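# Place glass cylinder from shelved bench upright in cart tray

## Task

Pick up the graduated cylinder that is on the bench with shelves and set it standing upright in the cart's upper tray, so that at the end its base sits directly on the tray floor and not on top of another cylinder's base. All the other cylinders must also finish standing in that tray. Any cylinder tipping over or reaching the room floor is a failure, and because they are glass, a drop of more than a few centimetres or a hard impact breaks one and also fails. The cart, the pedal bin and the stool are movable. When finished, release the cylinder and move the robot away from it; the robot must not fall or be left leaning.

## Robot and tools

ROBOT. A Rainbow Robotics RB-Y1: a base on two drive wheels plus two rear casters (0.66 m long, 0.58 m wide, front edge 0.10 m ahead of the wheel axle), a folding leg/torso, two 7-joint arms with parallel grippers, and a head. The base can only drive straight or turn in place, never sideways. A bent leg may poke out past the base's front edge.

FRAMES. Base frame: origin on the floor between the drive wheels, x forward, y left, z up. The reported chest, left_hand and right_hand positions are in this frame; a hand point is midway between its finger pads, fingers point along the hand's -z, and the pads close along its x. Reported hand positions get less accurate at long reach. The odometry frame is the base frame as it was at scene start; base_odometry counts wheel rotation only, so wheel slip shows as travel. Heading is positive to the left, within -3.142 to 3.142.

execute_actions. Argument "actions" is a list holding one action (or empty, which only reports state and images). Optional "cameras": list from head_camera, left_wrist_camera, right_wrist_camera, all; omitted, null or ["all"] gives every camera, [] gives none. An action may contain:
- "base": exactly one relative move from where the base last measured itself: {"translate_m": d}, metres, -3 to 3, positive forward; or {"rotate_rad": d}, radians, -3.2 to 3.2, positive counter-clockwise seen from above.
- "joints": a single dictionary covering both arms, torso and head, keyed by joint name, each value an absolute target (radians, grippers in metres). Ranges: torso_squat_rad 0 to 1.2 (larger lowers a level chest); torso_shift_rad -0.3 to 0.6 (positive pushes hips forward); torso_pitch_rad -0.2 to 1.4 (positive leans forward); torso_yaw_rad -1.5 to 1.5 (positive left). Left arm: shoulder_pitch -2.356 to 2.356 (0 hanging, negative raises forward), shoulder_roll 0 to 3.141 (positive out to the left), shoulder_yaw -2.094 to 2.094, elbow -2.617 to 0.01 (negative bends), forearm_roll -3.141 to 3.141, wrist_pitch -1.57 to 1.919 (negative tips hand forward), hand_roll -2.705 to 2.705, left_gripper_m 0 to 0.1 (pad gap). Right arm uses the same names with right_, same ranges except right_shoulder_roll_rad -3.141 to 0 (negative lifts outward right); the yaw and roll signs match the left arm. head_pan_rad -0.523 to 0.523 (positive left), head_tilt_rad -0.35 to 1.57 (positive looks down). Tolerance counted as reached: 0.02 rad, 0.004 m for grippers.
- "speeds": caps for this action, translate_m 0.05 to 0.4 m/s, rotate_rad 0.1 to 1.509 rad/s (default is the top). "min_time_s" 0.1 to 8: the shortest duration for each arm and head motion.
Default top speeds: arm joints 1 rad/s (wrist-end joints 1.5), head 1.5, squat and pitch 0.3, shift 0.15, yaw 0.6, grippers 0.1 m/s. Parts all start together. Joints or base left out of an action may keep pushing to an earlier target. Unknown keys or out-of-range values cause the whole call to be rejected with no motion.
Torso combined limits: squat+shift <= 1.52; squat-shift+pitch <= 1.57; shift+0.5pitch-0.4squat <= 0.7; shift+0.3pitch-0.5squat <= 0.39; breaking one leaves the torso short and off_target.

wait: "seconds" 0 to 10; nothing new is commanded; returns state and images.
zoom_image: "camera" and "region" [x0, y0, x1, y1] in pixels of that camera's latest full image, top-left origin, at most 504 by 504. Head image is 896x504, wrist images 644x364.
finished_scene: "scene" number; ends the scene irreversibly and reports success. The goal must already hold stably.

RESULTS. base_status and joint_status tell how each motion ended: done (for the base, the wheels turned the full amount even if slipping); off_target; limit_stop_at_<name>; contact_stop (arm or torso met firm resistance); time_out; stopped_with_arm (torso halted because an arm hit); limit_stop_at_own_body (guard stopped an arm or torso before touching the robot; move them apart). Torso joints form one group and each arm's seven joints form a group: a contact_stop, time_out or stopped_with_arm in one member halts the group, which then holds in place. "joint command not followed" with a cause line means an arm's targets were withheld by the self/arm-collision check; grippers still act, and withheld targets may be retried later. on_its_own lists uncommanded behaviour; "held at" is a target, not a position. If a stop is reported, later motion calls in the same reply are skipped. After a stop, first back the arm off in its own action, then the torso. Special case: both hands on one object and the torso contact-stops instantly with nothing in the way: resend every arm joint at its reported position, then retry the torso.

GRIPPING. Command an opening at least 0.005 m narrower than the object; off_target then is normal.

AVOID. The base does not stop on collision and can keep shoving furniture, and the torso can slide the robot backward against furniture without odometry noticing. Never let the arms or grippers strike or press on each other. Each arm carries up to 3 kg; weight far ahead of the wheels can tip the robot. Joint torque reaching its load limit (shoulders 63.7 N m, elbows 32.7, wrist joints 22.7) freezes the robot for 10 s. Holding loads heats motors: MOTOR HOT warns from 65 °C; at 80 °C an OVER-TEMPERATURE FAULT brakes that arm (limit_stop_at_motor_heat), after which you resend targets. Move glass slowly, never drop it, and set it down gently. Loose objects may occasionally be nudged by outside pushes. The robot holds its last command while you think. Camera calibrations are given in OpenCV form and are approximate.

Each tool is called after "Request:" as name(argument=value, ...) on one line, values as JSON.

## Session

Request:
execute_actions(actions=[{"joints":{"head_tilt_rad":0.25}}], cameras=["head_camera"])

Scene clock: 0.67 s.
base_odometry: x=+0.000 y=+0.000 heading=+0.000 (m, m, rad; odometry frame)
base_status: not commanded
joint_positions: torso_squat_rad=+0.350 torso_shift_rad=-0.001 torso_pitch_rad=+0.000 torso_yaw_rad=+0.000 left_shoulder_pitch_rad=-0.028 left_shoulder_roll_rad=+0.035 left_shoulder_yaw_rad=-0.041 left_elbow_rad=-0.202 left_forearm_roll_rad=-0.023 left_wrist_pitch_rad=+0.029 left_hand_roll_rad=+0.000 left_gripper_m=+0.099 right_shoulder_pitch_rad=+0.039 right_shoulder_roll_rad=-0.054 right_shoulder_yaw_rad=+0.033 right_elbow_rad=-0.164 right_forearm_roll_rad=-0.032 right_wrist_pitch_rad=-0.004 right_hand_roll_rad=-0.032 right_gripper_m=+0.100 head_pan_rad=-0.001 head_tilt_rad=+0.250
joint_status: all done
chest: x=-0.2285 y=+0.0006 z=+1.2475 quat_wxyz=(+1.000, +0.000, +0.000, +0.000) (m; base frame)
left_hand: x=-0.1165 y=+0.2421 z=+0.5703 quat_wxyz=(+0.994, +0.017, -0.099, -0.037) (m; base frame)
right_hand: x=-0.1758 y=-0.2588 z=+0.5652 quat_wxyz=(+0.997, -0.024, -0.066, -0.019) (m; base frame)
pictures: head_camera
camera_calibration (this result's frames):
head_camera: T_world_to_cam=[[-0.0608184, -0.997364, -0.039567, 0.0493667], [-0.290902, 0.0556305, -0.955134, 1.38421], [0.954818, -0.0465796, -0.293518, 0.569164], [0, 0, 0, 1]] pos_world=[-0.137776, -0.00125644, 1.49112]
Images, in order (width x height): head_camera 896x504.

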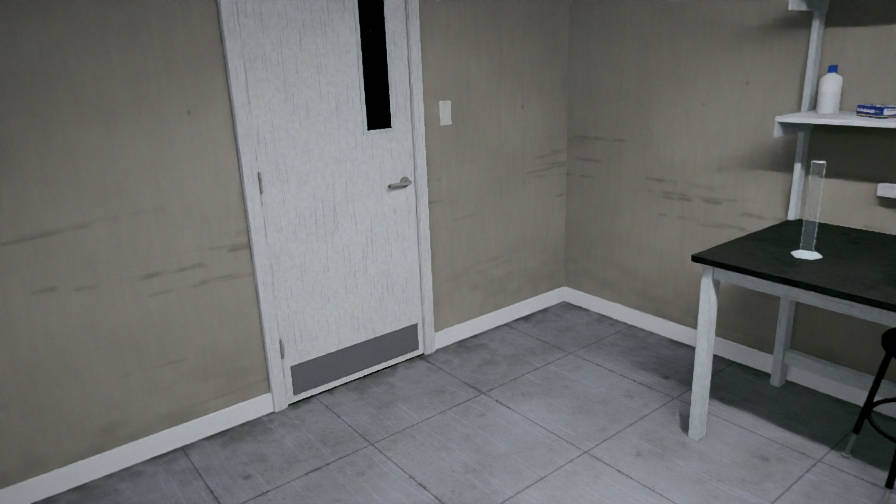

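Request:
execute_actions(actions=[{"base":{"rotate_rad":-0.57},"joints":{"right_shoulder_pitch_rad":-0.75,"right_shoulder_roll_rad":-0.06,"right_shoulder_yaw_rad":0.015,"right_elbow_rad":-0.35,"right_forearm_roll_rad":0.047,"right_wrist_pitch_rad":-0.47,"right_hand_roll_rad":1.33,"head_tilt_rad":0.6}}], cameras=[])

Request:
execute_actions(actions=[{"base":{"translate_m":1.3}}], cameras=["head_camera","right_wrist_camera"])

Scene clock: 14.80 s.
base_odometry: x=+0.000 y=+0.000 heading=-0.570 (m, m, rad; odometry frame)
base_status: done
joint_positions: torso_squat_rad=+0.350 torso_shift_rad=-0.001 torso_pitch_rad=+0.000 torso_yaw_rad=+0.000 left_shoulder_pitch_rad=-0.028 left_shoulder_roll_rad=+0.035 left_shoulder_yaw_rad=-0.041 left_elbow_rad=-0.202 left_forearm_roll_rad=-0.023 left_wrist_pitch_rad=+0.029 left_hand_roll_rad=+0.000 left_gripper_m=+0.099 right_shoulder_pitch_rad=-0.750 right_shoulder_roll_rad=-0.060 right_shoulder_yaw_rad=+0.015 right_elbow_rad=-0.350 right_forearm_roll_rad=+0.047 right_wrist_pitch_rad=-0.470 right_hand_roll_rad=+1.330 right_gripper_m=+0.100 head_pan_rad=-0.001 head_tilt_rad=+0.600
joint_status: all done
chest: x=-0.2285 y=+0.0007 z=+1.2475 quat_wxyz=(+1.000, +0.000, +0.000, +0.000) (m; base frame)
left_hand: x=-0.1165 y=+0.2422 z=+0.5703 quat_wxyz=(+0.994, +0.017, -0.099, -0.037) (m; base frame)
right_hand: x=+0.4060 y=-0.1312 z=+0.9743 quat_wxyz=(+0.469, -0.414, -0.550, +0.554) (m; base frame)
pictures: none
No camera images: the call's "cameras" was empty. Leave "cameras" out to get every camera's image.

Scene clock: 19.50 s.
base_odometry: x=+1.094 y=-0.702 heading=-0.570 (m, m, rad; odometry frame)
base_status: done
joint_positions: torso_squat_rad=+0.350 torso_shift_rad=-0.001 torso_pitch_rad=+0.000 torso_yaw_rad=+0.000 left_shoulder_pitch_rad=-0.028 left_shoulder_roll_rad=+0.035 left_shoulder_yaw_rad=-0.041 left_elbow_rad=-0.202 left_forearm_roll_rad=-0.023 left_wrist_pitch_rad=+0.029 left_hand_roll_rad=+0.000 left_gripper_m=+0.099 right_shoulder_pitch_rad=-0.750 right_shoulder_roll_rad=-0.060 right_shoulder_yaw_rad=+0.015 right_elbow_rad=-0.350 right_forearm_roll_rad=+0.047 right_wrist_pitch_rad=-0.470 right_hand_roll_rad=+1.330 right_gripper_m=+0.100 head_pan_rad=-0.001 head_tilt_rad=+0.600
joint_status: not commanded
chest: x=-0.2284 y=+0.0007 z=+1.2475 quat_wxyz=(+1.000, +0.000, +0.000, +0.000) (m; base frame)
left_hand: x=-0.1164 y=+0.2422 z=+0.5703 quat_wxyz=(+0.994, +0.017, -0.099, -0.037) (m; base frame)
right_hand: x=+0.4060 y=-0.1312 z=+0.9742 quat_wxyz=(+0.469, -0.414, -0.550, +0.554) (m; base frame)
pictures: head_camera, right_wrist_camera
camera_calibration (this result's frames):
head_camera: T_world_to_cam=[[-0.0708107, -0.997356, -0.0163154, 0.013746], [-0.600785, 0.0557003, -0.797468, 1.09201], [0.796268, -0.0466672, -0.603141, 0.984589], [0, 0, 0, 1]] pos_world=[-0.126962, -0.00116754, 1.46491]
right_wrist_camera: T_world_to_cam=[[0.21999, -0.97388, -0.0562272, -0.156475], [-0.703188, -0.118366, -0.701082, 0.983331], [0.676114, 0.193769, -0.710861, 0.534583], [0, 0, 0, 1]] pos_world=[0.364451, -0.139581, 1.06061]
Images, in order (width x height): head_camera 896x504, right_wrist_camera 644x364.

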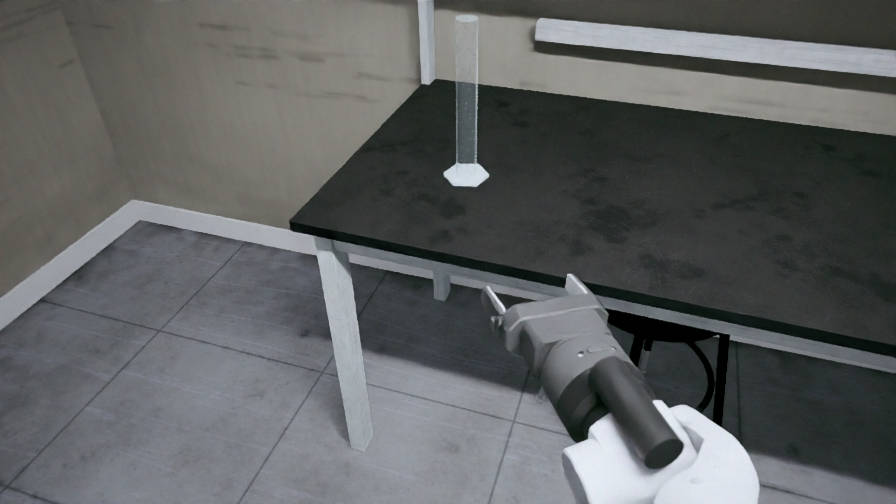

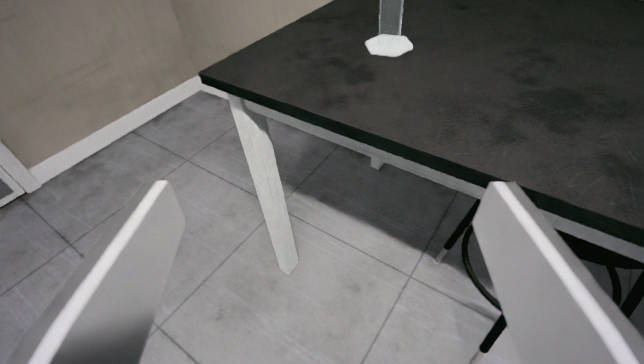

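Request:
execute_actions(actions=[{"base":{"translate_m":0.58},"speeds":{"translate_m":0.25}}], cameras=["right_wrist_camera"])

Scene clock: 29.83 s.
base_odometry: x=+1.582 y=-1.015 heading=-0.571 (m, m, rad; odometry frame)
base_status: done
joint_positions: torso_squat_rad=+0.350 torso_shift_rad=-0.001 torso_pitch_rad=+0.000 torso_yaw_rad=+0.000 left_shoulder_pitch_rad=-0.028 left_shoulder_roll_rad=+0.035 left_shoulder_yaw_rad=-0.041 left_elbow_rad=-0.202 left_forearm_roll_rad=-0.023 left_wrist_pitch_rad=+0.029 left_hand_roll_rad=+0.000 left_gripper_m=+0.099 right_shoulder_pitch_rad=-0.750 right_shoulder_roll_rad=-0.060 right_shoulder_yaw_rad=+0.015 right_elbow_rad=-0.350 right_forearm_roll_rad=+0.047 right_wrist_pitch_rad=-0.470 right_hand_roll_rad=+1.330 right_gripper_m=+0.100 head_pan_rad=-0.001 head_tilt_rad=+0.600
joint_status: not commanded
chest: x=-0.2284 y=+0.0007 z=+1.2475 quat_wxyz=(+1.000, +0.000, +0.000, +0.000) (m; base frame)
left_hand: x=-0.1164 y=+0.2422 z=+0.5703 quat_wxyz=(+0.994, +0.017, -0.099, -0.037) (m; base frame)
right_hand: x=+0.4060 y=-0.1312 z=+0.9742 quat_wxyz=(+0.469, -0.414, -0.550, +0.554) (m; base frame)
pictures: right_wrist_camera
camera_calibration (this result's frames):
right_wrist_camera: T_world_to_cam=[[0.21998, -0.973882, -0.0562361, -0.156471], [-0.703227, -0.118363, -0.701044, 0.983294], [0.676078, 0.193762, -0.710897, 0.534605], [0, 0, 0, 1]] pos_world=[0.364464, -0.139585, 1.06058]
Images, in order (width x height): right_wrist_camera 644x364.

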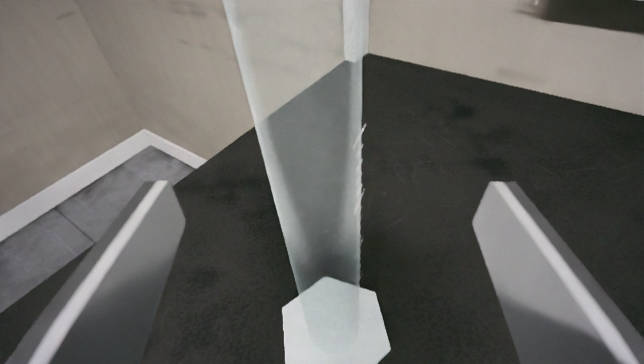

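Request:
execute_actions(actions=[{"base":{"translate_m":0.06},"joints":{"right_shoulder_roll_rad":-0.035},"speeds":{"translate_m":0.08}}], cameras=[])

Request:
execute_actions(actions=[{"joints":{"right_gripper_m":0.02}}], cameras=[])

Request:
execute_actions(actions=[{"joints":{"torso_squat_rad":0.05}}], cameras=[])

Request:
execute_actions(actions=[{"base":{"translate_m":-0.6},"joints":{"head_tilt_rad":0.3},"speeds":{"translate_m":0.25}}], cameras=[])

Request:
execute_actions(actions=[{"base":{"rotate_rad":1.9},"speeds":{"rotate_rad":0.7}}], cameras=["head_camera"])

Scene clock: 40.40 s.
base_odometry: x=+1.633 y=-1.047 heading=-0.572 (m, m, rad; odometry frame)
base_status: done
joint_positions: torso_squat_rad=+0.350 torso_shift_rad=-0.001 torso_pitch_rad=+0.000 torso_yaw_rad=+0.000 left_shoulder_pitch_rad=-0.028 left_shoulder_roll_rad=+0.035 left_shoulder_yaw_rad=-0.041 left_elbow_rad=-0.202 left_forearm_roll_rad=-0.023 left_wrist_pitch_rad=+0.029 left_hand_roll_rad=+0.000 left_gripper_m=+0.099 right_shoulder_pitch_rad=-0.750 right_shoulder_roll_rad=-0.035 right_shoulder_yaw_rad=+0.015 right_elbow_rad=-0.350 right_forearm_roll_rad=+0.047 right_wrist_pitch_rad=-0.470 right_hand_roll_rad=+1.330 right_gripper_m=+0.100 head_pan_rad=-0.001 head_tilt_rad=+0.600
joint_status: all done
chest: x=-0.2284 y=+0.0007 z=+1.2475 quat_wxyz=(+1.000, +0.000, +0.000, +0.000) (m; base frame)
left_hand: x=-0.1164 y=+0.2422 z=+0.5703 quat_wxyz=(+0.994, +0.017, -0.099, -0.037) (m; base frame)
right_hand: x=+0.4024 y=-0.1148 z=+0.9723 quat_wxyz=(+0.470, -0.404, -0.557, +0.554) (m; base frame)
pictures: none
No camera images: the call's "cameras" was empty. Leave "cameras" out to get every camera's image.

Scene clock: 41.67 s.
base_odometry: x=+1.633 y=-1.047 heading=-0.572 (m, m, rad; odometry frame)
base_status: not commanded
joint_positions: torso_squat_rad=+0.350 torso_shift_rad=-0.001 torso_pitch_rad=+0.000 torso_yaw_rad=+0.000 left_shoulder_pitch_rad=-0.028 left_shoulder_roll_rad=+0.035 left_shoulder_yaw_rad=-0.041 left_elbow_rad=-0.202 left_forearm_roll_rad=-0.023 left_wrist_pitch_rad=+0.029 left_hand_roll_rad=+0.000 left_gripper_m=+0.099 right_shoulder_pitch_rad=-0.750 right_shoulder_roll_rad=-0.035 right_shoulder_yaw_rad=+0.015 right_elbow_rad=-0.350 right_forearm_roll_rad=+0.047 right_wrist_pitch_rad=-0.470 right_hand_roll_rad=+1.330 right_gripper_m=+0.043 head_pan_rad=-0.001 head_tilt_rad=+0.600
joint_status: right_gripper_m off_target (ended at +0.043, target +0.020)
chest: x=-0.2284 y=+0.0007 z=+1.2475 quat_wxyz=(+1.000, +0.000, +0.000, +0.000) (m; base frame)
left_hand: x=-0.1164 y=+0.2422 z=+0.5703 quat_wxyz=(+0.994, +0.017, -0.099, -0.037) (m; base frame)
right_hand: x=+0.4025 y=-0.1148 z=+0.9723 quat_wxyz=(+0.470, -0.404, -0.557, +0.554) (m; base frame)
pictures: none
No camera images: the call's "cameras" was empty. Leave "cameras" out to get every camera's image.

Scene clock: 43.50 s.
base_odometry: x=+1.633 y=-1.047 heading=-0.572 (m, m, rad; odometry frame)
base_status: not commanded
joint_positions: torso_squat_rad=+0.050 torso_shift_rad=-0.001 torso_pitch_rad=+0.000 torso_yaw_rad=+0.000 left_shoulder_pitch_rad=-0.028 left_shoulder_roll_rad=+0.035 left_shoulder_yaw_rad=-0.041 left_elbow_rad=-0.202 left_forearm_roll_rad=-0.023 left_wrist_pitch_rad=+0.029 left_hand_roll_rad=+0.000 left_gripper_m=+0.099 right_shoulder_pitch_rad=-0.750 right_shoulder_roll_rad=-0.035 right_shoulder_yaw_rad=+0.015 right_elbow_rad=-0.350 right_forearm_roll_rad=+0.047 right_wrist_pitch_rad=-0.470 right_hand_roll_rad=+1.330 right_gripper_m=+0.043 head_pan_rad=-0.001 head_tilt_rad=+0.600
joint_status: all done
chest: x=-0.2284 y=+0.0007 z=+1.2891 quat_wxyz=(+1.000, +0.000, +0.000, +0.000) (m; base frame)
left_hand: x=-0.1165 y=+0.2422 z=+0.6119 quat_wxyz=(+0.994, +0.017, -0.099, -0.037) (m; base frame)
right_hand: x=+0.4024 y=-0.1148 z=+1.0136 quat_wxyz=(+0.470, -0.403, -0.557, +0.554) (m; base frame)
pictures: none
No camera images: the call's "cameras" was empty. Leave "cameras" out to get every camera's image.

Scene clock: 47.40 s.
base_odometry: x=+1.128 y=-0.723 heading=-0.573 (m, m, rad; odometry frame)
base_status: done
joint_positions: torso_squat_rad=+0.050 torso_shift_rad=-0.001 torso_pitch_rad=+0.000 torso_yaw_rad=+0.000 left_shoulder_pitch_rad=-0.028 left_shoulder_roll_rad=+0.035 left_shoulder_yaw_rad=-0.041 left_elbow_rad=-0.202 left_forearm_roll_rad=-0.023 left_wrist_pitch_rad=+0.029 left_hand_roll_rad=+0.000 left_gripper_m=+0.099 right_shoulder_pitch_rad=-0.750 right_shoulder_roll_rad=-0.035 right_shoulder_yaw_rad=+0.015 right_elbow_rad=-0.350 right_forearm_roll_rad=+0.047 right_wrist_pitch_rad=-0.470 right_hand_roll_rad=+1.330 right_gripper_m=+0.043 head_pan_rad=-0.001 head_tilt_rad=+0.300
joint_status: all done
chest: x=-0.2285 y=+0.0007 z=+1.2891 quat_wxyz=(+1.000, +0.000, +0.000, +0.000) (m; base frame)
left_hand: x=-0.1166 y=+0.2422 z=+0.6119 quat_wxyz=(+0.994, +0.017, -0.099, -0.037) (m; base frame)
right_hand: x=+0.4022 y=-0.1148 z=+1.0135 quat_wxyz=(+0.470, -0.403, -0.557, +0.554) (m; base frame)
pictures: none
No camera images: the call's "cameras" was empty. Leave "cameras" out to get every camera's image.

Scene clock: 51.87 s.
base_odometry: x=+1.128 y=-0.723 heading=+1.326 (m, m, rad; odometry frame)
base_status: done
joint_positions: torso_squat_rad=+0.050 torso_shift_rad=-0.001 torso_pitch_rad=+0.000 torso_yaw_rad=+0.000 left_shoulder_pitch_rad=-0.028 left_shoulder_roll_rad=+0.035 left_shoulder_yaw_rad=-0.041 left_elbow_rad=-0.202 left_forearm_roll_rad=-0.023 left_wrist_pitch_rad=+0.029 left_hand_roll_rad=+0.000 left_gripper_m=+0.099 right_shoulder_pitch_rad=-0.750 right_shoulder_roll_rad=-0.035 right_shoulder_yaw_rad=+0.015 right_elbow_rad=-0.350 right_forearm_roll_rad=+0.047 right_wrist_pitch_rad=-0.470 right_hand_roll_rad=+1.330 right_gripper_m=+0.043 head_pan_rad=-0.001 head_tilt_rad=+0.300
joint_status: not commanded
chest: x=-0.2285 y=+0.0007 z=+1.2891 quat_wxyz=(+1.000, +0.000, +0.000, +0.000) (m; base frame)
left_hand: x=-0.1166 y=+0.2422 z=+0.6119 quat_wxyz=(+0.994, +0.017, -0.099, -0.037) (m; base frame)
right_hand: x=+0.4022 y=-0.1148 z=+1.0135 quat_wxyz=(+0.470, -0.403, -0.557, +0.554) (m; base frame)
pictures: head_camera
camera_calibration (this result's frames):
head_camera: T_world_to_cam=[[-0.0627147, -0.997367, -0.0364185, 0.0460239], [-0.338275, 0.0555728, -0.939405, 1.39072], [0.938955, -0.0465951, -0.340869, 0.648636], [0, 0, 0, 1]] pos_world=[-0.135709, -0.00116024, 1.52922]
Images, in order (width x height): head_camera 896x504.

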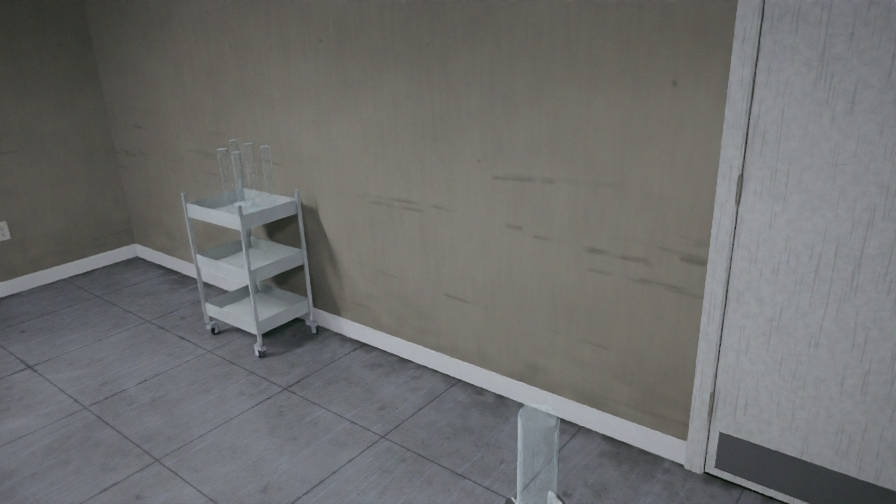

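Request:
execute_actions(actions=[{"base":{"rotate_rad":0.59},"speeds":{"rotate_rad":0.7}}], cameras=[])

Request:
execute_actions(actions=[{"base":{"translate_m":2.46},"joints":{"right_shoulder_pitch_rad":-0.9,"right_wrist_pitch_rad":-0.32,"head_tilt_rad":0.6},"min_time_s":2,"speeds":{"translate_m":0.33}}], cameras=[])

Request:
execute_actions(actions=[{"base":{"rotate_rad":-1.1},"speeds":{"rotate_rad":0.7}}], cameras=["head_camera"])

Scene clock: 70.53 s.
base_odometry: x=+1.128 y=-0.723 heading=+1.916 (m, m, rad; odometry frame)
base_status: done
joint_positions: torso_squat_rad=+0.050 torso_shift_rad=-0.001 torso_pitch_rad=+0.000 torso_yaw_rad=+0.000 left_shoulder_pitch_rad=-0.028 left_shoulder_roll_rad=+0.035 left_shoulder_yaw_rad=-0.041 left_elbow_rad=-0.202 left_forearm_roll_rad=-0.023 left_wrist_pitch_rad=+0.029 left_hand_roll_rad=+0.000 left_gripper_m=+0.099 right_shoulder_pitch_rad=-0.750 right_shoulder_roll_rad=-0.035 right_shoulder_yaw_rad=+0.015 right_elbow_rad=-0.350 right_forearm_roll_rad=+0.047 right_wrist_pitch_rad=-0.470 right_hand_roll_rad=+1.330 right_gripper_m=+0.043 head_pan_rad=-0.001 head_tilt_rad=+0.300
joint_status: not commanded
chest: x=-0.2285 y=+0.0007 z=+1.2891 quat_wxyz=(+1.000, +0.000, +0.000, +0.000) (m; base frame)
left_hand: x=-0.1166 y=+0.2422 z=+0.6119 quat_wxyz=(+0.994, +0.017, -0.099, -0.037) (m; base frame)
right_hand: x=+0.4022 y=-0.1149 z=+1.0135 quat_wxyz=(+0.470, -0.403, -0.557, +0.554) (m; base frame)
pictures: none
No camera images: the call's "cameras" was empty. Leave "cameras" out to get every camera's image.

Scene clock: 79.37 s.
base_odometry: x=+0.295 y=+1.592 heading=+1.917 (m, m, rad; odometry frame)
base_status: done
joint_positions: torso_squat_rad=+0.050 torso_shift_rad=-0.001 torso_pitch_rad=+0.000 torso_yaw_rad=+0.000 left_shoulder_pitch_rad=-0.028 left_shoulder_roll_rad=+0.035 left_shoulder_yaw_rad=-0.041 left_elbow_rad=-0.202 left_forearm_roll_rad=-0.023 left_wrist_pitch_rad=+0.029 left_hand_roll_rad=+0.000 left_gripper_m=+0.099 right_shoulder_pitch_rad=-0.900 right_shoulder_roll_rad=-0.035 right_shoulder_yaw_rad=+0.015 right_elbow_rad=-0.350 right_forearm_roll_rad=+0.047 right_wrist_pitch_rad=-0.320 right_hand_roll_rad=+1.330 right_gripper_m=+0.043 head_pan_rad=-0.001 head_tilt_rad=+0.600
joint_status: all done
chest: x=-0.2284 y=+0.0007 z=+1.2891 quat_wxyz=(+1.000, +0.000, +0.000, +0.000) (m; base frame)
left_hand: x=-0.1164 y=+0.2422 z=+0.6119 quat_wxyz=(+0.994, +0.017, -0.099, -0.037) (m; base frame)
right_hand: x=+0.4419 y=-0.0880 z=+1.0713 quat_wxyz=(+0.456, -0.405, -0.551, +0.570) (m; base frame)
pictures: none
No camera images: the call's "cameras" was empty. Leave "cameras" out to get every camera's image.

Scene clock: 82.70 s.
base_odometry: x=+0.295 y=+1.591 heading=+0.817 (m, m, rad; odometry frame)
base_status: done
joint_positions: torso_squat_rad=+0.050 torso_shift_rad=-0.001 torso_pitch_rad=+0.000 torso_yaw_rad=+0.000 left_shoulder_pitch_rad=-0.028 left_shoulder_roll_rad=+0.035 left_shoulder_yaw_rad=-0.041 left_elbow_rad=-0.202 left_forearm_roll_rad=-0.023 left_wrist_pitch_rad=+0.029 left_hand_roll_rad=+0.000 left_gripper_m=+0.099 right_shoulder_pitch_rad=-0.900 right_shoulder_roll_rad=-0.035 right_shoulder_yaw_rad=+0.015 right_elbow_rad=-0.350 right_forearm_roll_rad=+0.047 right_wrist_pitch_rad=-0.320 right_hand_roll_rad=+1.330 right_gripper_m=+0.043 head_pan_rad=-0.001 head_tilt_rad=+0.600
joint_status: not commanded
chest: x=-0.2284 y=+0.0007 z=+1.2891 quat_wxyz=(+1.000, +0.000, +0.000, +0.000) (m; base frame)
left_hand: x=-0.1165 y=+0.2422 z=+0.6119 quat_wxyz=(+0.994, +0.017, -0.099, -0.037) (m; base frame)
right_hand: x=+0.4419 y=-0.0880 z=+1.0713 quat_wxyz=(+0.456, -0.405, -0.551, +0.570) (m; base frame)
pictures: head_camera
camera_calibration (this result's frames):
head_camera: T_world_to_cam=[[-0.0708239, -0.997355, -0.0163627, 0.0144789], [-0.600839, 0.0557493, -0.797424, 1.12511], [0.796226, -0.0466452, -0.603198, 1.00973], [0, 0, 0, 1]] pos_world=[-0.126941, -0.00118417, 1.5065]
Images, in order (width x height): head_camera 896x504.

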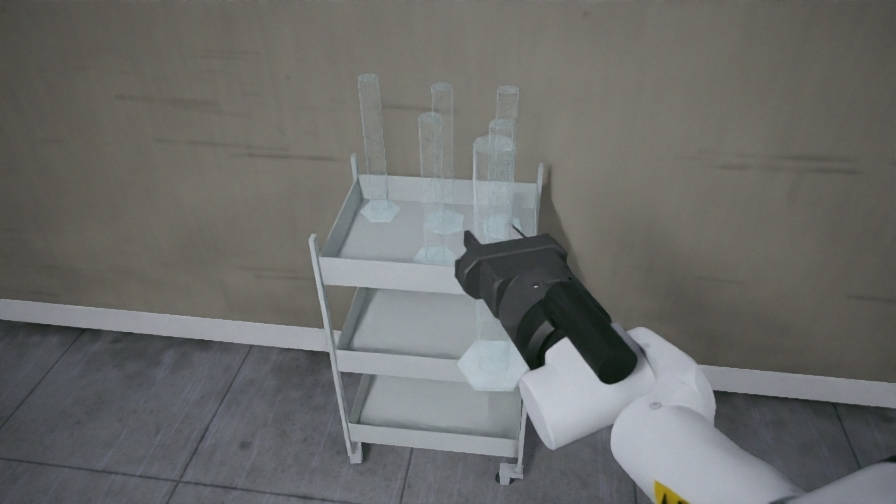

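Request:
execute_actions(actions=[{"base":{"rotate_rad":0.16},"joints":{"head_tilt_rad":0.8}}], cameras=[])

Request:
execute_actions(actions=[{"base":{"translate_m":0.42},"speeds":{"translate_m":0.15}}], cameras=["head_camera"])

Scene clock: 92.63 s.
base_odometry: x=+0.295 y=+1.592 heading=+0.977 (m, m, rad; odometry frame)
base_status: done
joint_positions: torso_squat_rad=+0.050 torso_shift_rad=-0.001 torso_pitch_rad=+0.000 torso_yaw_rad=+0.000 left_shoulder_pitch_rad=-0.028 left_shoulder_roll_rad=+0.035 left_shoulder_yaw_rad=-0.041 left_elbow_rad=-0.202 left_forearm_roll_rad=-0.023 left_wrist_pitch_rad=+0.029 left_hand_roll_rad=+0.000 left_gripper_m=+0.099 right_shoulder_pitch_rad=-0.900 right_shoulder_roll_rad=-0.035 right_shoulder_yaw_rad=+0.015 right_elbow_rad=-0.350 right_forearm_roll_rad=+0.047 right_wrist_pitch_rad=-0.320 right_hand_roll_rad=+1.330 right_gripper_m=+0.043 head_pan_rad=-0.001 head_tilt_rad=+0.800
joint_status: all done
chest: x=-0.2284 y=+0.0007 z=+1.2891 quat_wxyz=(+1.000, +0.000, +0.000, +0.000) (m; base frame)
left_hand: x=-0.1165 y=+0.2422 z=+0.6119 quat_wxyz=(+0.994, +0.017, -0.099, -0.037) (m; base frame)
right_hand: x=+0.4419 y=-0.0880 z=+1.0713 quat_wxyz=(+0.456, -0.405, -0.551, +0.570) (m; base frame)
pictures: none
No camera images: the call's "cameras" was empty. Leave "cameras" out to get every camera's image.

Scene clock: 96.37 s.
base_odometry: x=+0.530 y=+1.940 heading=+0.975 (m, m, rad; odometry frame)
base_status: done
joint_positions: torso_squat_rad=+0.050 torso_shift_rad=-0.001 torso_pitch_rad=+0.000 torso_yaw_rad=+0.000 left_shoulder_pitch_rad=-0.028 left_shoulder_roll_rad=+0.035 left_shoulder_yaw_rad=-0.041 left_elbow_rad=-0.202 left_forearm_roll_rad=-0.023 left_wrist_pitch_rad=+0.029 left_hand_roll_rad=+0.000 left_gripper_m=+0.099 right_shoulder_pitch_rad=-0.900 right_shoulder_roll_rad=-0.035 right_shoulder_yaw_rad=+0.015 right_elbow_rad=-0.350 right_forearm_roll_rad=+0.047 right_wrist_pitch_rad=-0.320 right_hand_roll_rad=+1.330 right_gripper_m=+0.043 head_pan_rad=-0.001 head_tilt_rad=+0.800
joint_status: not commanded
chest: x=-0.2284 y=+0.0007 z=+1.2891 quat_wxyz=(+1.000, +0.000, +0.000, +0.000) (m; base frame)
left_hand: x=-0.1165 y=+0.2422 z=+0.6119 quat_wxyz=(+0.994, +0.017, -0.099, -0.037) (m; base frame)
right_hand: x=+0.4419 y=-0.0880 z=+1.0713 quat_wxyz=(+0.456, -0.405, -0.551, +0.570) (m; base frame)
pictures: head_camera
camera_calibration (this result's frames):
head_camera: T_world_to_cam=[[-0.0727615, -0.997347, -0.00205183, -0.00724356], [-0.747281, 0.0558802, -0.662154, 0.89344], [0.660512, -0.0466461, -0.749365, 1.19938], [0, 0, 0, 1]] pos_world=[-0.125081, -0.00120363, 1.49035]
Images, in order (width x height): head_camera 896x504.

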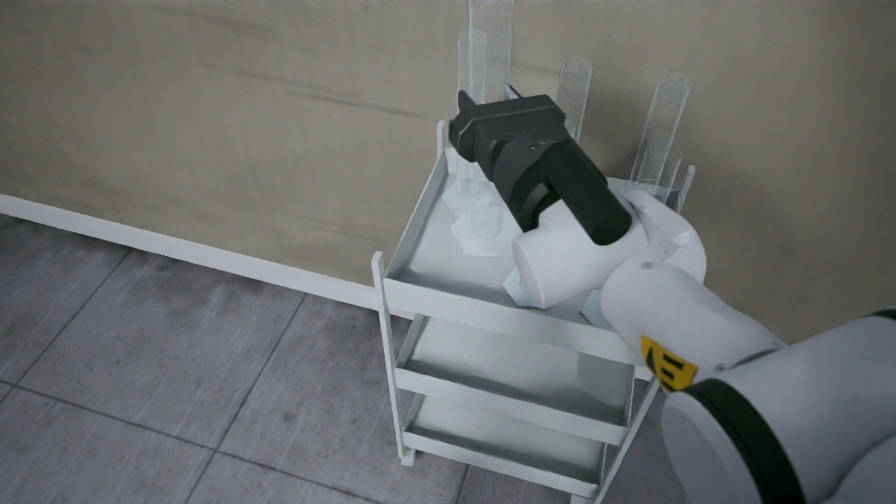

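Request:
execute_actions(actions=[{"base":{"translate_m":0.12},"joints":{"right_shoulder_roll_rad":-0.005,"torso_yaw_rad":0.04},"speeds":{"translate_m":0.08}}], cameras=[])

Request:
execute_actions(actions=[{"joints":{"torso_squat_rad":0.65}}], cameras=["head_camera","right_wrist_camera"])

Scene clock: 105.63 s.
base_odometry: x=+0.598 y=+2.039 heading=+0.974 (m, m, rad; odometry frame)
base_status: done
joint_positions: torso_squat_rad=+0.050 torso_shift_rad=-0.001 torso_pitch_rad=+0.000 torso_yaw_rad=+0.040 left_shoulder_pitch_rad=-0.028 left_shoulder_roll_rad=+0.035 left_shoulder_yaw_rad=-0.041 left_elbow_rad=-0.202 left_forearm_roll_rad=-0.023 left_wrist_pitch_rad=+0.029 left_hand_roll_rad=+0.000 left_gripper_m=+0.099 right_shoulder_pitch_rad=-0.900 right_shoulder_roll_rad=-0.005 right_shoulder_yaw_rad=+0.015 right_elbow_rad=-0.350 right_forearm_roll_rad=+0.047 right_wrist_pitch_rad=-0.320 right_hand_roll_rad=+1.330 right_gripper_m=+0.043 head_pan_rad=-0.001 head_tilt_rad=+0.800
joint_status: all done
chest: x=-0.2284 y=+0.0007 z=+1.2891 quat_wxyz=(+1.000, +0.000, +0.000, +0.020) (m; base frame)
left_hand: x=-0.1262 y=+0.2464 z=+0.6119 quat_wxyz=(+0.995, +0.019, -0.099, -0.018) (m; base frame)
right_hand: x=+0.4386 y=-0.0411 z=+1.0685 quat_wxyz=(+0.444, -0.381, -0.566, +0.581) (m; base frame)
pictures: none
No camera images: the call's "cameras" was empty. Leave "cameras" out to get every camera's image.

Scene clock: 108.53 s.
base_odometry: x=+0.598 y=+2.039 heading=+0.974 (m, m, rad; odometry frame)
base_status: not commanded
joint_positions: torso_squat_rad=+0.650 torso_shift_rad=-0.001 torso_pitch_rad=+0.000 torso_yaw_rad=+0.040 left_shoulder_pitch_rad=-0.028 left_shoulder_roll_rad=+0.035 left_shoulder_yaw_rad=-0.041 left_elbow_rad=-0.202 left_forearm_roll_rad=-0.023 left_wrist_pitch_rad=+0.029 left_hand_roll_rad=+0.000 left_gripper_m=+0.099 right_shoulder_pitch_rad=-0.900 right_shoulder_roll_rad=-0.005 right_shoulder_yaw_rad=+0.015 right_elbow_rad=-0.350 right_forearm_roll_rad=+0.047 right_wrist_pitch_rad=-0.320 right_hand_roll_rad=+1.330 right_gripper_m=+0.043 head_pan_rad=-0.001 head_tilt_rad=+0.800
joint_status: all done
chest: x=-0.2285 y=+0.0006 z=+1.1472 quat_wxyz=(+1.000, +0.000, +0.000, +0.020) (m; base frame)
left_hand: x=-0.1261 y=+0.2463 z=+0.4700 quat_wxyz=(+0.995, +0.019, -0.099, -0.018) (m; base frame)
right_hand: x=+0.4386 y=-0.0412 z=+0.9268 quat_wxyz=(+0.444, -0.381, -0.566, +0.581) (m; base frame)
pictures: head_camera, right_wrist_camera
camera_calibration (this result's frames):
head_camera: T_world_to_cam=[[-0.0330063, -0.999453, -0.00202912, 0.00141465], [-0.748772, 0.0260724, -0.662315, 0.799334], [0.662006, -0.0203412, -0.749223, 1.09325], [0, 0, 0, 1]] pos_world=[-0.125176, 0.00281151, 1.3485]
right_wrist_camera: T_world_to_cam=[[0.316868, -0.946648, -0.0587575, -0.117706], [-0.698477, -0.190991, -0.689676, 0.968026], [0.641658, 0.259577, -0.72173, 0.489354], [0, 0, 0, 1]] pos_world=[0.399443, -0.0535669, 1.01389]
Images, in order (width x height): head_camera 896x504, right_wrist_camera 644x364.

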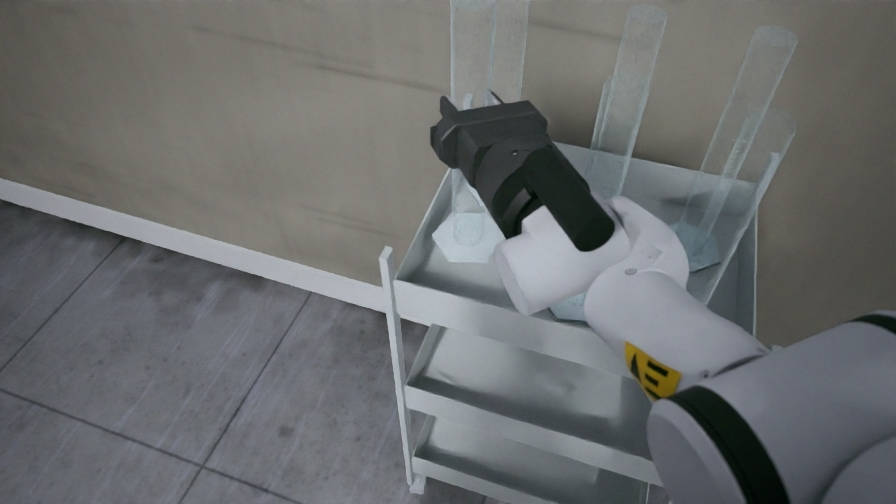

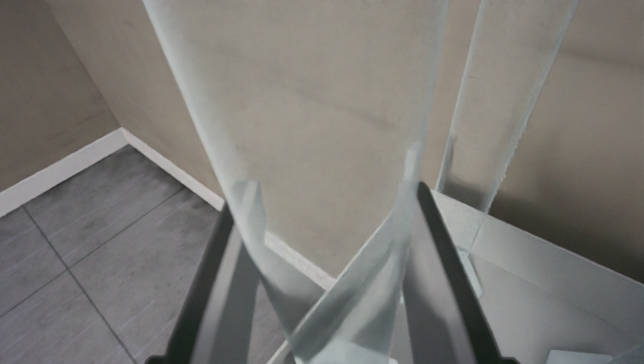

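Request:
execute_actions(actions=[{"joints":{"torso_squat_rad":0.77}}], cameras=["head_camera"])

Request:
zoom_image(camera="head_camera", region=[350, 130, 600, 300])

Scene clock: 115.83 s.
base_odometry: x=+0.598 y=+2.039 heading=+0.974 (m, m, rad; odometry frame)
base_status: not commanded
joint_positions: torso_squat_rad=+0.770 torso_shift_rad=-0.001 torso_pitch_rad=-0.001 torso_yaw_rad=+0.040 left_shoulder_pitch_rad=-0.028 left_shoulder_roll_rad=+0.035 left_shoulder_yaw_rad=-0.041 left_elbow_rad=-0.202 left_forearm_roll_rad=-0.023 left_wrist_pitch_rad=+0.029 left_hand_roll_rad=+0.000 left_gripper_m=+0.099 right_shoulder_pitch_rad=-0.901 right_shoulder_roll_rad=-0.005 right_shoulder_yaw_rad=+0.015 right_elbow_rad=-0.350 right_forearm_roll_rad=+0.047 right_wrist_pitch_rad=-0.320 right_hand_roll_rad=+1.330 right_gripper_m=+0.043 head_pan_rad=-0.001 head_tilt_rad=+0.800
joint_status: all done
chest: x=-0.2286 y=+0.0005 z=+1.0924 quat_wxyz=(+1.000, +0.000, +0.000, +0.020) (m; base frame)
left_hand: x=-0.1260 y=+0.2463 z=+0.4153 quat_wxyz=(+0.995, +0.019, -0.099, -0.018) (m; base frame)
right_hand: x=+0.4388 y=-0.0410 z=+0.8731 quat_wxyz=(+0.443, -0.382, -0.567, +0.580) (m; base frame)
pictures: head_camera
camera_calibration (this result's frames):
head_camera: T_world_to_cam=[[-0.0330053, -0.999453, -0.00203698, 0.00126423], [-0.748615, 0.026072, -0.662492, 0.763247], [0.662183, -0.0203408, -0.749066, 1.05217], [0, 0, 0, 1]] pos_world=[-0.125308, 0.00276613, 1.29379]
Images, in order (width x height): head_camera 896x504.

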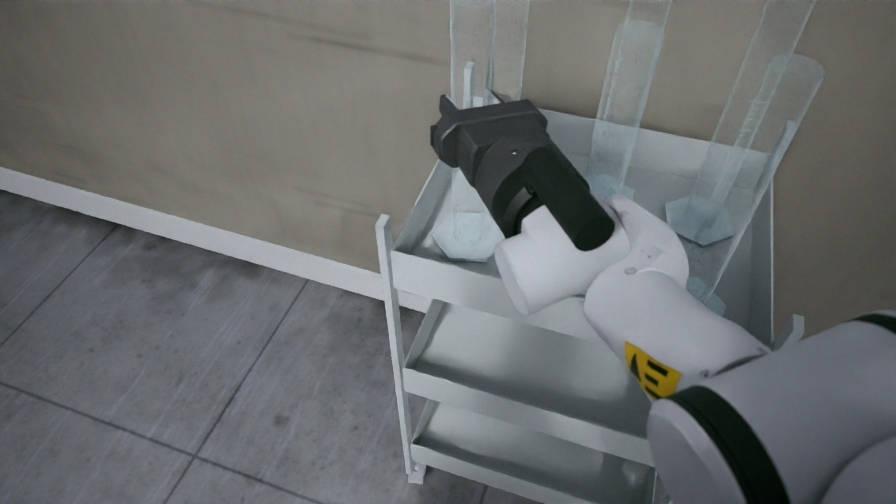

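Region (350, 130, 600, 300) of head_camera's 896x504 image, scaled by 2.016, with more detail than that image has; it fills the top 343 rows of this view, and the rest is white.

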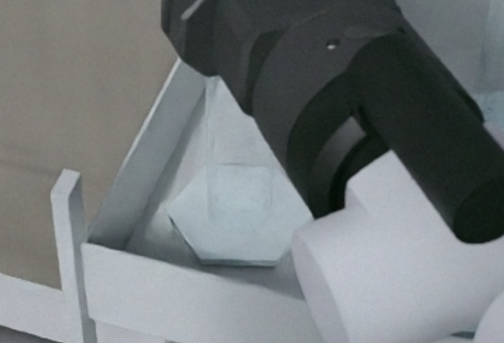

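The foot is seated inside the tray. I'll release it and back away.

Request:
execute_actions(actions=[{"joints":{"right_gripper_m":0.085}}], cameras=[])

Request:
execute_actions(actions=[{"base":{"translate_m":-0.6},"joints":{"head_tilt_rad":0.5},"speeds":{"translate_m":0.15}}], cameras=["head_camera"])

Scene clock: 122.90 s.
base_odometry: x=+0.598 y=+2.039 heading=+0.974 (m, m, rad; odometry frame)
base_status: not commanded
joint_positions: torso_squat_rad=+0.770 torso_shift_rad=-0.001 torso_pitch_rad=-0.001 torso_yaw_rad=+0.040 left_shoulder_pitch_rad=-0.028 left_shoulder_roll_rad=+0.035 left_shoulder_yaw_rad=-0.041 left_elbow_rad=-0.202 left_forearm_roll_rad=-0.023 left_wrist_pitch_rad=+0.029 left_hand_roll_rad=+0.000 left_gripper_m=+0.099 right_shoulder_pitch_rad=-0.901 right_shoulder_roll_rad=-0.005 right_shoulder_yaw_rad=+0.015 right_elbow_rad=-0.350 right_forearm_roll_rad=+0.047 right_wrist_pitch_rad=-0.320 right_hand_roll_rad=+1.330 right_gripper_m=+0.085 head_pan_rad=-0.001 head_tilt_rad=+0.800
joint_status: all done
chest: x=-0.2285 y=+0.0005 z=+1.0924 quat_wxyz=(+1.000, +0.000, +0.000, +0.020) (m; base frame)
left_hand: x=-0.1260 y=+0.2463 z=+0.4153 quat_wxyz=(+0.995, +0.019, -0.099, -0.018) (m; base frame)
right_hand: x=+0.4387 y=-0.0411 z=+0.8729 quat_wxyz=(+0.443, -0.382, -0.567, +0.580) (m; base frame)
pictures: none
No camera images: the call's "cameras" was empty. Leave "cameras" out to get every camera's image.

Scene clock: 127.70 s.
base_odometry: x=+0.260 y=+1.543 heading=+0.972 (m, m, rad; odometry frame)
base_status: done
joint_positions: torso_squat_rad=+0.770 torso_shift_rad=-0.001 torso_pitch_rad=+0.000 torso_yaw_rad=+0.040 left_shoulder_pitch_rad=-0.028 left_shoulder_roll_rad=+0.035 left_shoulder_yaw_rad=-0.041 left_elbow_rad=-0.202 left_forearm_roll_rad=-0.023 left_wrist_pitch_rad=+0.029 left_hand_roll_rad=+0.000 left_gripper_m=+0.099 right_shoulder_pitch_rad=-0.900 right_shoulder_roll_rad=-0.005 right_shoulder_yaw_rad=+0.015 right_elbow_rad=-0.350 right_forearm_roll_rad=+0.047 right_wrist_pitch_rad=-0.320 right_hand_roll_rad=+1.330 right_gripper_m=+0.085 head_pan_rad=-0.001 head_tilt_rad=+0.500
joint_status: all done
chest: x=-0.2285 y=+0.0005 z=+1.0924 quat_wxyz=(+1.000, +0.000, +0.000, +0.020) (m; base frame)
left_hand: x=-0.1261 y=+0.2463 z=+0.4153 quat_wxyz=(+0.995, +0.019, -0.099, -0.018) (m; base frame)
right_hand: x=+0.4387 y=-0.0412 z=+0.8725 quat_wxyz=(+0.444, -0.382, -0.566, +0.580) (m; base frame)
pictures: head_camera
camera_calibration (this result's frames):
head_camera: T_world_to_cam=[[-0.0290509, -0.999306, -0.0233054, 0.0295741], [-0.51982, 0.035018, -0.853558, 1.05754], [0.853782, -0.012682, -0.520476, 0.796202], [0, 0, 0, 1]] pos_world=[-0.129191, 0.00261791, 1.31777]
Images, in order (width x height): head_camera 896x504.

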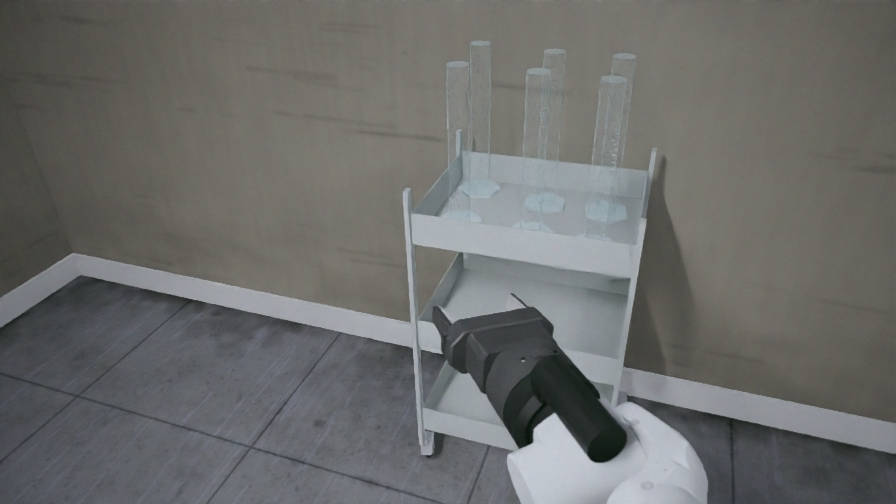

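Request:
finished_scene(scene=2)

The scene is finished: the task was done.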